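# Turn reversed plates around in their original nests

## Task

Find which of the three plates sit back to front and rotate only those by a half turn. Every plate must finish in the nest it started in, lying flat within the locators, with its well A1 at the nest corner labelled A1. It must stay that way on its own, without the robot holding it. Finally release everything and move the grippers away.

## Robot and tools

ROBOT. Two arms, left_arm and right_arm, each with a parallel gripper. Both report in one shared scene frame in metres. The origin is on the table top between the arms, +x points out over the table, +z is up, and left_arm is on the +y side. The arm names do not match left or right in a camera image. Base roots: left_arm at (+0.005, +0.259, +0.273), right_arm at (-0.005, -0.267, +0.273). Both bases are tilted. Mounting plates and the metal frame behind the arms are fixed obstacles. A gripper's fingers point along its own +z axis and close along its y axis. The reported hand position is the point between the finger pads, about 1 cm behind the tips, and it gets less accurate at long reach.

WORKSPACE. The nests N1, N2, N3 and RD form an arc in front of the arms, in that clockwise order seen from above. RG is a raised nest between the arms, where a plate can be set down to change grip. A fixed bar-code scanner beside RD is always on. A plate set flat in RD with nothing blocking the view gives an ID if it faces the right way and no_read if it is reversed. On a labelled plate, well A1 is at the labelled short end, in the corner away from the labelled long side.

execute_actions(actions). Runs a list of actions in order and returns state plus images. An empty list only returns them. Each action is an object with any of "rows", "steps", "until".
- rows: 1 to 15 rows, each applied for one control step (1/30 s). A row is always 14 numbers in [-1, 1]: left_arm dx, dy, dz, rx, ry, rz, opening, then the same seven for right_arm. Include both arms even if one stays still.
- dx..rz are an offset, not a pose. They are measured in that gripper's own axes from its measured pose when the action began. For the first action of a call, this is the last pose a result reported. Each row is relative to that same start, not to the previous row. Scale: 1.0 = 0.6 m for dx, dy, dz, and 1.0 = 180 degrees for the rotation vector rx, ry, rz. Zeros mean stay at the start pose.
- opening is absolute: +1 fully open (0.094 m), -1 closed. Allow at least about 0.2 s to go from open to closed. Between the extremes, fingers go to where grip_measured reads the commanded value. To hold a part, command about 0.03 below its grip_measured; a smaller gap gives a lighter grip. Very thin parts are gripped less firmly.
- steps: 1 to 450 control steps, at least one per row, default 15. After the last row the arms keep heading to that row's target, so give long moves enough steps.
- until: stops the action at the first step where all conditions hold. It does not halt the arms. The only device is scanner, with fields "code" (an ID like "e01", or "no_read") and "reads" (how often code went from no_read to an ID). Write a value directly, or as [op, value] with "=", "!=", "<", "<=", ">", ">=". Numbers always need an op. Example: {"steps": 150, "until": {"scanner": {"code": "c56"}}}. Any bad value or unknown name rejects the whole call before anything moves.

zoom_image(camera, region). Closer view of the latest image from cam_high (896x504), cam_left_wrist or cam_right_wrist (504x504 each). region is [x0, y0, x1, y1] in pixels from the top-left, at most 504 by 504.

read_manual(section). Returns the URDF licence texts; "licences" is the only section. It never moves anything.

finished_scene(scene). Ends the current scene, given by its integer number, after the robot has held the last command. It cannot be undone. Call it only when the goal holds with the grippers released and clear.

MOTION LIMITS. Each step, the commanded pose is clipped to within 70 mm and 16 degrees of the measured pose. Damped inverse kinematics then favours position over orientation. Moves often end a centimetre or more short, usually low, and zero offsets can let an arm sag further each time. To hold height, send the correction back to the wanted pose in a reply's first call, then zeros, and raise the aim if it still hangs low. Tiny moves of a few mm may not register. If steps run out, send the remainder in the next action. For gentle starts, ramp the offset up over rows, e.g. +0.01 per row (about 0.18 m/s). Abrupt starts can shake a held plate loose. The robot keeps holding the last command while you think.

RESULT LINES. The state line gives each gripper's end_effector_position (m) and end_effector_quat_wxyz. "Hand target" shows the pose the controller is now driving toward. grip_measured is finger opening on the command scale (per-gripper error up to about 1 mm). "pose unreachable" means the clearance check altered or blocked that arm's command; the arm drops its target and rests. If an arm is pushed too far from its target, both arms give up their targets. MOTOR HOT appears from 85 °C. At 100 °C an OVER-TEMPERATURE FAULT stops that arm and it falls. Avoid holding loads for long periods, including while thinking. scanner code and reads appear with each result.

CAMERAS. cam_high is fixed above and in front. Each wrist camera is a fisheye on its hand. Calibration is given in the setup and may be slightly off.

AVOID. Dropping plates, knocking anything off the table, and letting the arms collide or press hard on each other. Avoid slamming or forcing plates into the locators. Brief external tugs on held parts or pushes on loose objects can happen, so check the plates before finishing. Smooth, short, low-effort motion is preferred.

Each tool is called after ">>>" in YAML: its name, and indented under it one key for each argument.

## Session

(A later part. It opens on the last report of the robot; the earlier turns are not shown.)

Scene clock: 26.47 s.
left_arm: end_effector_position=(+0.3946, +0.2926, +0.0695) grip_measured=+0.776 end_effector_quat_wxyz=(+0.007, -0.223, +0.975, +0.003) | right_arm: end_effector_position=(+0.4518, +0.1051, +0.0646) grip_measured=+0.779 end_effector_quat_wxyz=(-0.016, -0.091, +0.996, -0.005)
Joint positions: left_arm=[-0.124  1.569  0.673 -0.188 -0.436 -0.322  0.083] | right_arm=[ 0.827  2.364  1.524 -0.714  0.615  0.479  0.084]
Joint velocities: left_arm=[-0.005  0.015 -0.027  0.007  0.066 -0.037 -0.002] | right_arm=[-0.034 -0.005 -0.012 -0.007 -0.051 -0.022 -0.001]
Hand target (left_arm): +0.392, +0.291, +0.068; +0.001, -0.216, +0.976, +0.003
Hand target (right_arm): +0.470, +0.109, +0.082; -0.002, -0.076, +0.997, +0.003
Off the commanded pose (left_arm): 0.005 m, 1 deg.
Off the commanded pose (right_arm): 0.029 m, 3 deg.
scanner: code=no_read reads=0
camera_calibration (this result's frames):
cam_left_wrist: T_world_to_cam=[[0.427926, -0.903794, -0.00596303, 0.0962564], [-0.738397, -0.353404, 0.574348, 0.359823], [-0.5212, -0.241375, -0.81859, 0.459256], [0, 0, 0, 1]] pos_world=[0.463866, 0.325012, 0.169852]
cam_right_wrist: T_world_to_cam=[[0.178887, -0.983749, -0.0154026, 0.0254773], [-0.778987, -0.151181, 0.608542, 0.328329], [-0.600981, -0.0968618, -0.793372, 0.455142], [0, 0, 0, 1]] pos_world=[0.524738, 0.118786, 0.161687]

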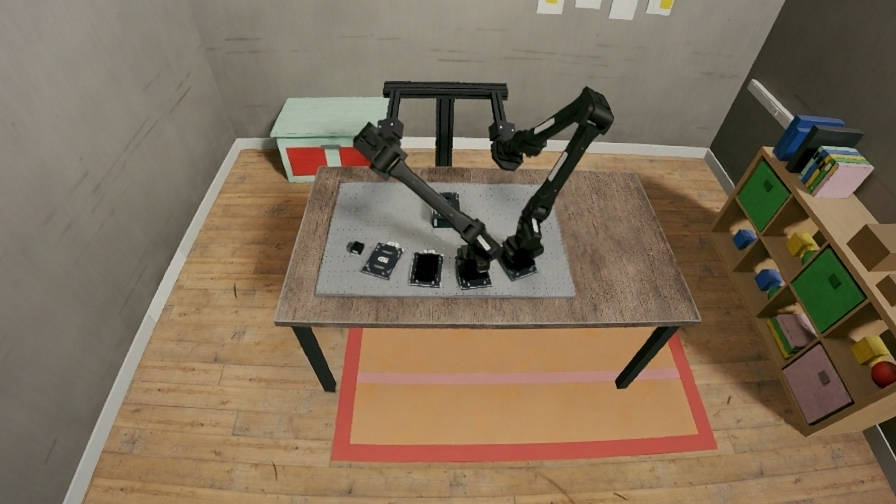

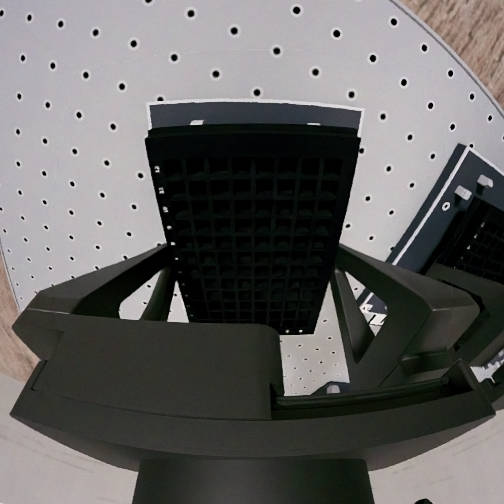

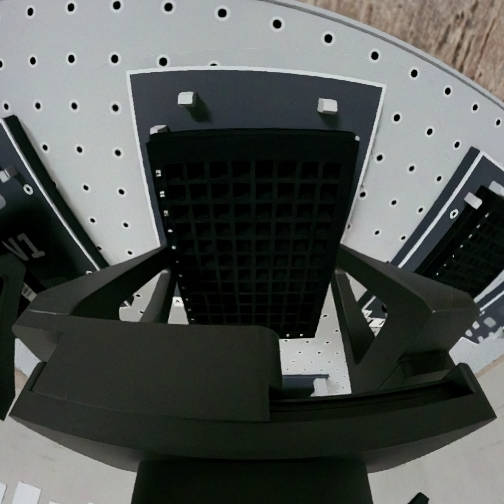

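>>> execute_actions:
  actions:
    - {"rows":[[0,-0.002,0.03,0,0,0.004,0.74,-0.032,-0.006,0.005,0,-0.008,0.009,0.74]],"steps":28}

Scene clock: 28.73 s.
left_arm: end_effector_position=(+0.3891, +0.2877, +0.0532) grip_measured=+0.776 end_effector_quat_wxyz=(-0.001, -0.214, +0.977, +0.003) | right_arm: end_effector_position=(+0.4560, +0.0989, +0.0602) grip_measured=+0.779 end_effector_quat_wxyz=(-0.016, -0.084, +0.996, -0.009)
Joint positions: left_arm=[-0.116  1.623  0.677 -0.151 -0.431 -0.303  0.083] | right_arm=[ 0.815  2.364  1.524 -0.709  0.622  0.479  0.084]
Joint velocities: left_arm=[-0.005 -0.015  0.007  0.012  0.007 -0.007 -0.002] | right_arm=[ 0.005 -0.005 -0.022 -0.002 -0.007 -0.051 -0.   ]
Hand target (left_arm): +0.396, +0.292, +0.052; +0.007, -0.217, +0.976, +0.003
Hand target (right_arm): +0.471, +0.104, +0.061; -0.004, -0.077, +0.997, -0.004
Off the commanded pose (left_arm): 0.008 m, 1 deg.
Off the commanded pose (right_arm): 0.016 m, 2 deg.
scanner: code=no_read reads=0
camera_calibration (this result's frames):
cam_left_wrist: T_world_to_cam=[[0.411414, -0.911398, -0.00958724, 0.102943], [-0.735602, -0.338232, 0.586932, 0.357248], [-0.538171, -0.234419, -0.80958, 0.44591], [0, 0, 0, 1]] pos_world=[0.460417, 0.319185, 0.152306]
cam_right_wrist: T_world_to_cam=[[0.166492, -0.986022, -0.0063432, 0.0239277], [-0.78212, -0.135975, 0.608112, 0.333272], [-0.600474, -0.0962846, -0.793826, 0.453324], [0, 0, 0, 1]] pos_world=[0.528885, 0.112558, 0.157346]

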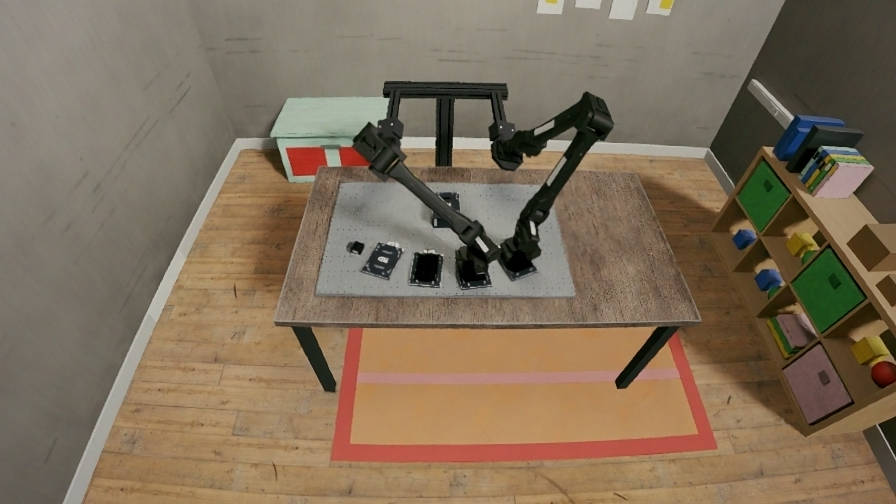

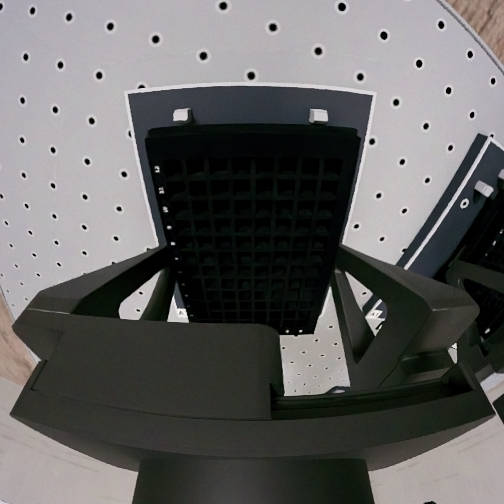

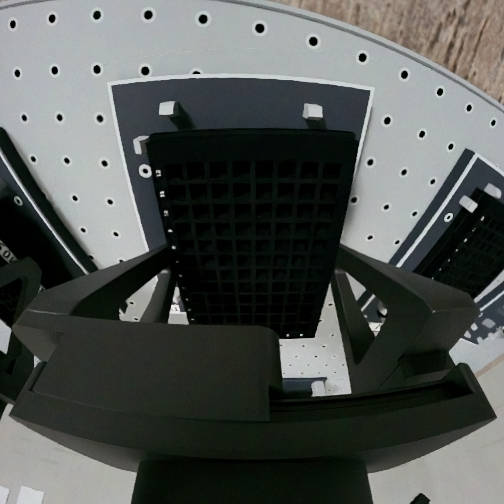

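>>> execute_actions:
  actions:
    - {"rows":[[-0.014,0.004,0.014,0,-0.003,0,0.74,-0.024,0.017,0,0,-0.006,0.003,0.74]],"steps":25}

Scene clock: 29.80 s.
left_arm: end_effector_position=(+0.3905, +0.2913, +0.0487) grip_measured=+0.776 end_effector_quat_wxyz=(-0.001, -0.213, +0.977, +0.004) | right_arm: end_effector_position=(+0.4576, +0.1046, +0.0539) grip_measured=+0.779 end_effector_quat_wxyz=(-0.015, -0.084, +0.996, -0.011)
Joint positions: left_arm=[-0.103  1.634  0.684 -0.144 -0.427 -0.289  0.083] | right_arm=[ 0.815  2.387  1.548 -0.709  0.627  0.479  0.084]
Joint velocities: left_arm=[-0.015 -0.005 -0.017  0.002 -0.022  0.037  0.001] | right_arm=[-0.015 -0.015 -0.012  0.002  0.037 -0.007  0.   ]
Hand target (left_arm): +0.396, +0.294, +0.045; +0.004, -0.215, +0.977, +0.004
Hand target (right_arm): +0.468, +0.111, +0.060; -0.006, -0.080, +0.997, -0.008
Off the commanded pose (left_arm): 0.007 m, 1 deg.
Off the commanded pose (right_arm): 0.014 m, 1 deg.
scanner: code=no_read reads=0
camera_calibration (this result's frames):
cam_left_wrist: T_world_to_cam=[[0.409326, -0.91231, -0.0119464, 0.106707], [-0.735584, -0.337724, 0.587247, 0.36196], [-0.539786, -0.231588, -0.80932, 0.443694], [0, 0, 0, 1]] pos_world=[0.462073, 0.322347, 0.147805]
cam_right_wrist: T_world_to_cam=[[0.166668, -0.98601, -0.00228649, 0.0289227], [-0.783774, -0.13389, 0.606442, 0.339702], [-0.598265, -0.0992823, -0.795124, 0.449251], [0, 0, 0, 1]] pos_world=[0.5302, 0.118603, 0.151267]

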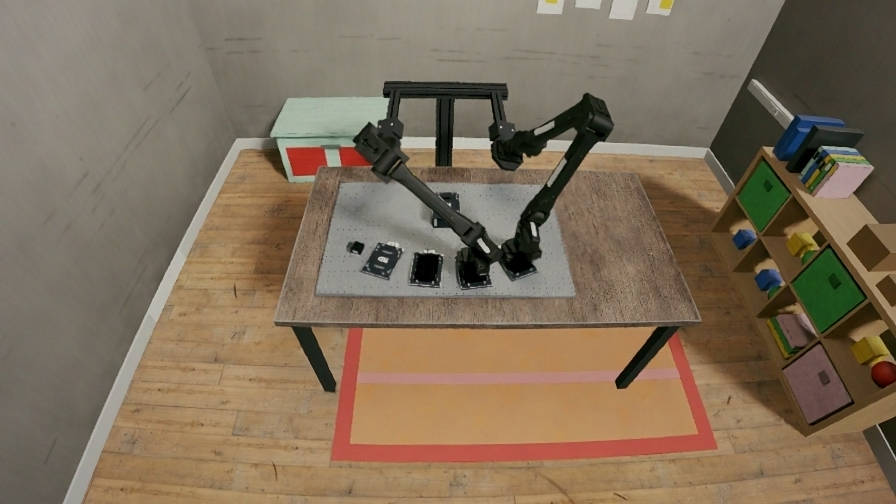

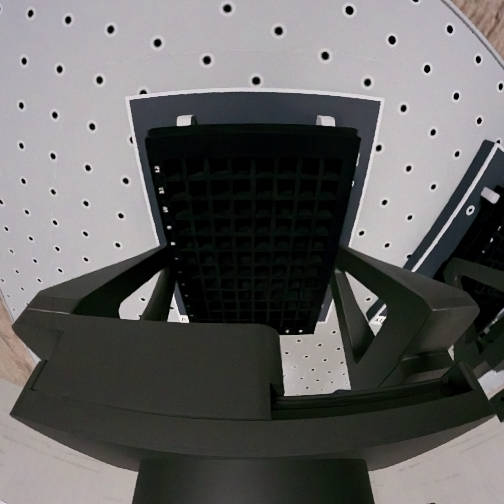

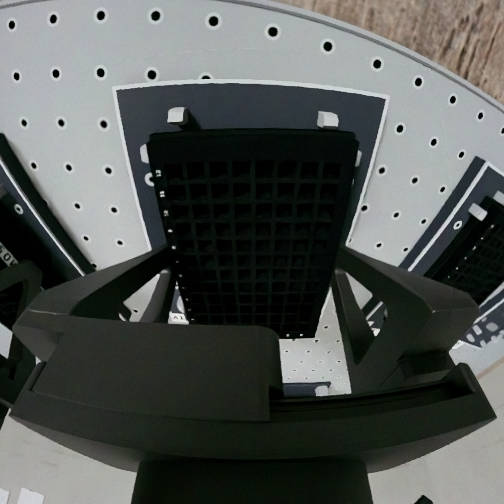

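>>> execute_actions:
  actions:
    - {"rows":[[-0.005,0,0.016,0,0,0,0.74,-0.006,0,0.025,0,0,0.009,0.74]],"steps":25}

Scene clock: 30.87 s.
left_arm: end_effector_position=(+0.3889, +0.2891, +0.0433) grip_measured=+0.776 end_effector_quat_wxyz=(-0.006, -0.212, +0.977, +0.003) | right_arm: end_effector_position=(+0.4580, +0.1050, +0.0502) grip_measured=+0.779 end_effector_quat_wxyz=(-0.013, -0.081, +0.997, -0.010)
Joint positions: left_arm=[-0.101  1.653  0.689 -0.139 -0.423 -0.287  0.083] | right_arm=[ 0.811  2.392  1.548 -0.697  0.627  0.479  0.084]
Joint velocities: left_arm=[-0.005  0.005 -0.007 -0.007  0.081 -0.081 -0.001] | right_arm=[-0.015 -0.005  0.017 -0.017  0.022 -0.007  0.   ]
Hand target (left_arm): +0.393, +0.292, +0.039; -0.001, -0.213, +0.977, +0.004
Hand target (right_arm): +0.461, +0.104, +0.039; -0.014, -0.070, +0.997, -0.011
Off the commanded pose (left_arm): 0.007 m, 1 deg.
Off the commanded pose (right_arm): 0.012 m, 1 deg.
scanner: code=no_read reads=0
camera_calibration (this result's frames):
cam_left_wrist: T_world_to_cam=[[0.406096, -0.913757, -0.0116094, 0.106979], [-0.731987, -0.332866, 0.59447, 0.360053], [-0.547066, -0.232914, -0.804034, 0.440958], [0, 0, 0, 1]] pos_world=[0.461344, 0.320307, 0.141746]
cam_right_wrist: T_world_to_cam=[[0.159979, -0.987114, -0.00365008, 0.0324865], [-0.786512, -0.129701, 0.603801, 0.343223], [-0.596494, -0.0937247, -0.797127, 0.445241], [0, 0, 0, 1]] pos_world=[0.530336, 0.118314, 0.147793]

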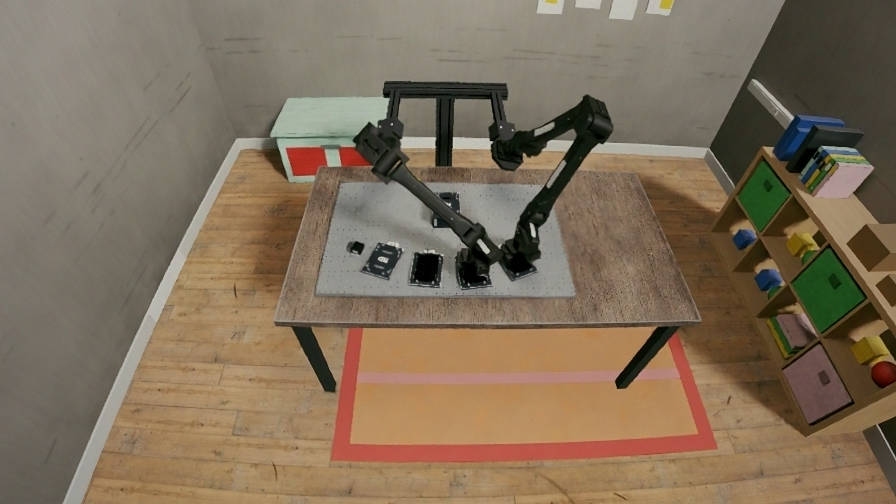

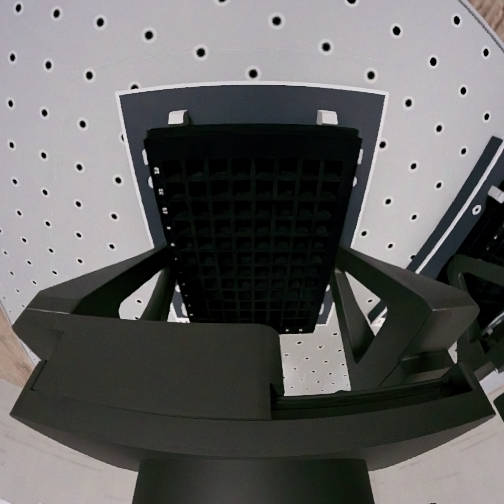

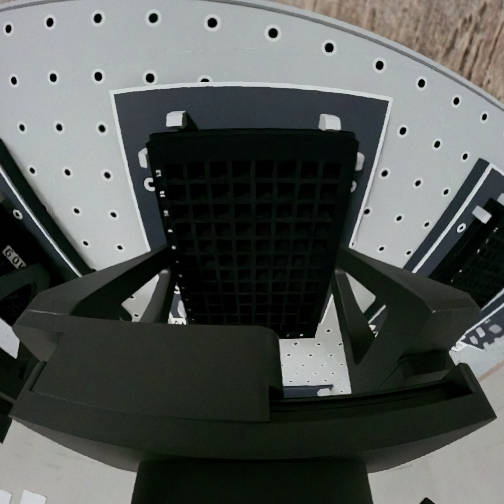

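>>> execute_actions:
  actions:
    - {"rows":[[-0.008,0.003,0.02,0,0,0,0.74,-0.005,0.003,0.025,0,0,0.012,0.74]],"steps":25}

Scene clock: 31.87 s.
left_arm: end_effector_position=(+0.3883, +0.2894, +0.0373) grip_measured=+0.776 end_effector_quat_wxyz=(-0.009, -0.210, +0.978, +0.002) | right_arm: end_effector_position=(+0.4582, +0.1058, +0.0495) grip_measured=+0.779 end_effector_quat_wxyz=(-0.011, -0.075, +0.997, -0.009)
Joint positions: left_arm=[-0.093  1.671  0.697 -0.132 -0.417 -0.28   0.083] | right_arm=[ 0.811  2.394  1.548 -0.692  0.627  0.489  0.084]
Joint velocities: left_arm=[-0.024  0.005 -0.017  0.002  0.022  0.022  0.   ] | right_arm=[ 0.005 -0.015  0.007 -0.007 -0.022  0.037  0.   ]
Hand target (left_arm): +0.393, +0.293, +0.032; -0.006, -0.212, +0.977, +0.003
Hand target (right_arm): +0.460, +0.106, +0.035; -0.013, -0.062, +0.998, -0.011
Off the commanded pose (left_arm): 0.008 m, 0 deg.
Off the commanded pose (right_arm): 0.015 m, 1 deg.
scanner: code=no_read reads=0
camera_calibration (this result's frames):
cam_left_wrist: T_world_to_cam=[[0.403796, -0.91478, -0.0112084, 0.108582], [-0.728912, -0.329107, 0.600313, 0.360813], [-0.552843, -0.234234, -0.799687, 0.438364], [0, 0, 0, 1]] pos_world=[0.461502, 0.320755, 0.135171]
cam_right_wrist: T_world_to_cam=[[0.147777, -0.989009, -0.00491511, 0.0391278], [-0.789863, -0.121009, 0.601227, 0.344737], [-0.595213, -0.0849651, -0.799063, 0.443481], [0, 0, 0, 1]] pos_world=[0.530478, 0.118094, 0.147297]

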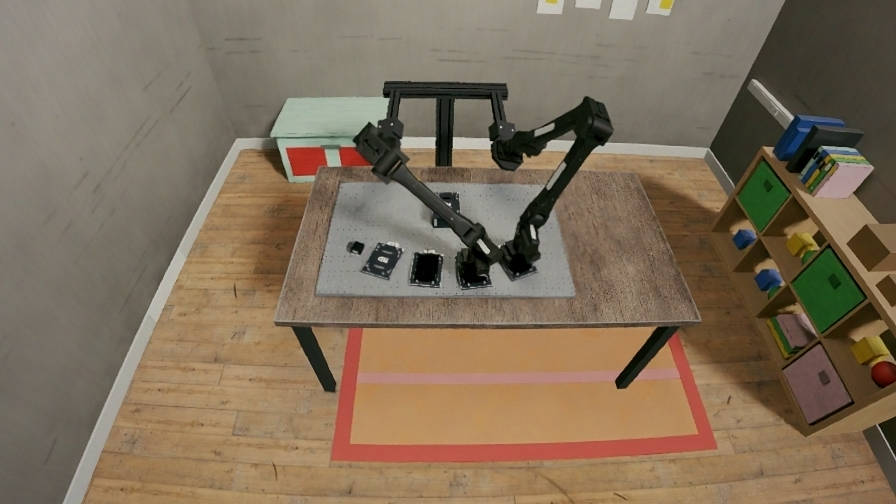

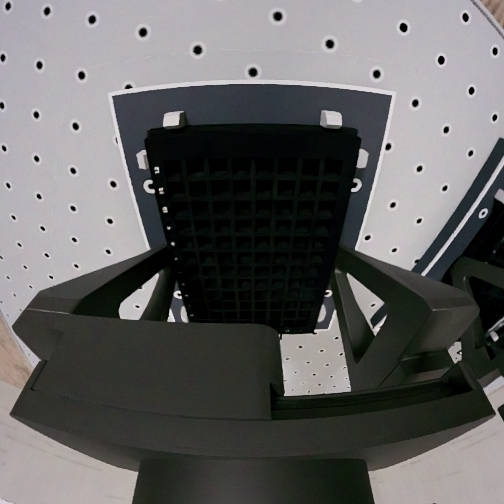

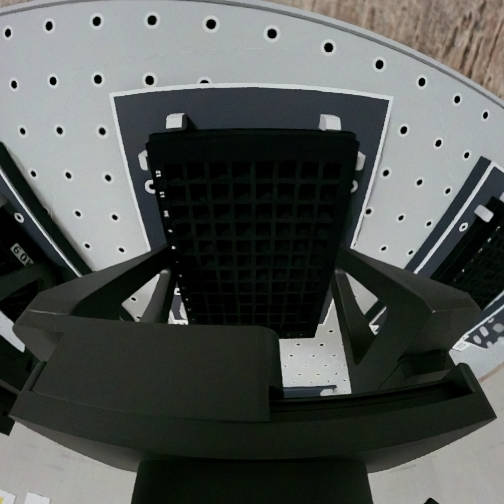

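>>> execute_actions:
  actions:
    - {"rows":[[0,0,0.005,0,0,0,1,0,0,0.005,0,0,0,1]],"steps":12}
    - {"rows":[[0,0,-0.1,0,0,0,1,0,0,-0.1,0,0,0,1]],"steps":15}
    - {"rows":[[0.1,0.1,-0.05,0,0,0,1,0.1,-0.1,-0.05,0,0,0,1]],"steps":25}

>>> zoom_image:
  camera: "cam_right_wrist"
  region: [0, 0, 300, 240]

Scene clock: 33.97 s.
left_arm: end_effector_position=(+0.3071, +0.3206, +0.1263) grip_measured=+1.000 end_effector_quat_wxyz=(-0.004, -0.212, +0.977, +0.001) | right_arm: end_effector_position=(+0.3955, +0.0320, +0.1328) grip_measured=+1.000 end_effector_quat_wxyz=(-0.027, -0.094, +0.995, -0.016)
Joint positions: left_arm=[-0.078  1.234  0.431 -0.285 -0.41  -0.264  0.094] | right_arm=[ 0.868  2.098  1.211 -0.733  0.621  0.545  0.094]
Joint velocities: left_arm=[ 0.015 -0.005  0.012  0.017  0.037 -0.022  0.   ] | right_arm=[-0.005 -0.005 -0.017 -0.007  0.066  0.022  0.   ]
Hand target (left_arm): +0.312, +0.322, +0.128; -0.001, -0.209, +0.978, +0.000
Hand target (right_arm): +0.407, +0.039, +0.139; -0.015, -0.083, +0.996, -0.008
Off the commanded pose (left_arm): 0.006 m, 0 deg.
Off the commanded pose (right_arm): 0.014 m, 2 deg.
scanner: code=no_read reads=0
camera_calibration (this result's frames):
cam_left_wrist: T_world_to_cam=[[0.406902, -0.913441, -0.00754231, 0.169096], [-0.734444, -0.332053, 0.591889, 0.262158], [-0.54316, -0.235301, -0.805984, 0.470124], [0, 0, 0, 1]] pos_world=[0.379087, 0.352131, 0.225019]
cam_right_wrist: T_world_to_cam=[[0.184919, -0.982735, 0.0060755, -0.0405982], [-0.766287, -0.140314, 0.626989, 0.224008], [-0.615312, -0.120598, -0.779004, 0.472847], [0, 0, 0, 1]] pos_world=[0.47011, 0.0485586, 0.228146]

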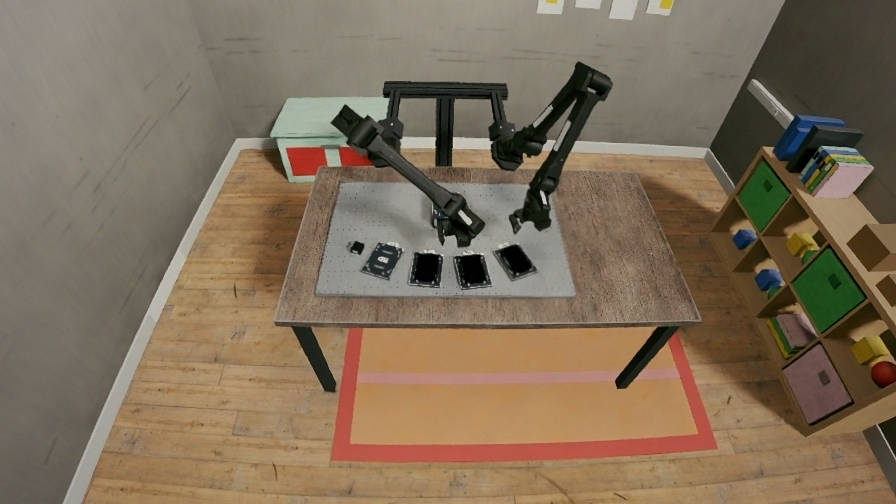

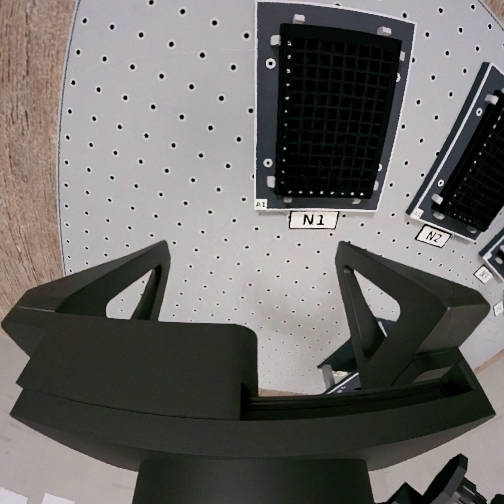

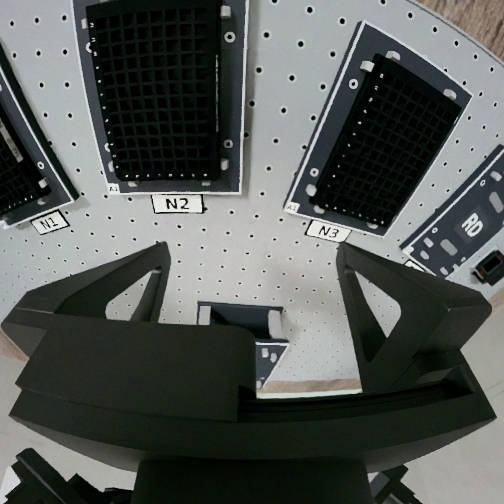

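Region (0, 0, 300, 240) of cam_right_wrist's 504x504 image, scaled by 1.680, with more detail than that image has; it fills the top 403 rows of this view, and the rest is white.

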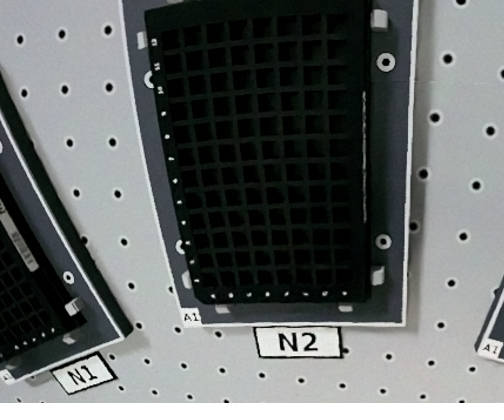

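All locators visible around the plate.

>>> finished_scene:
  scene: 2

The scene is finished: the task was done.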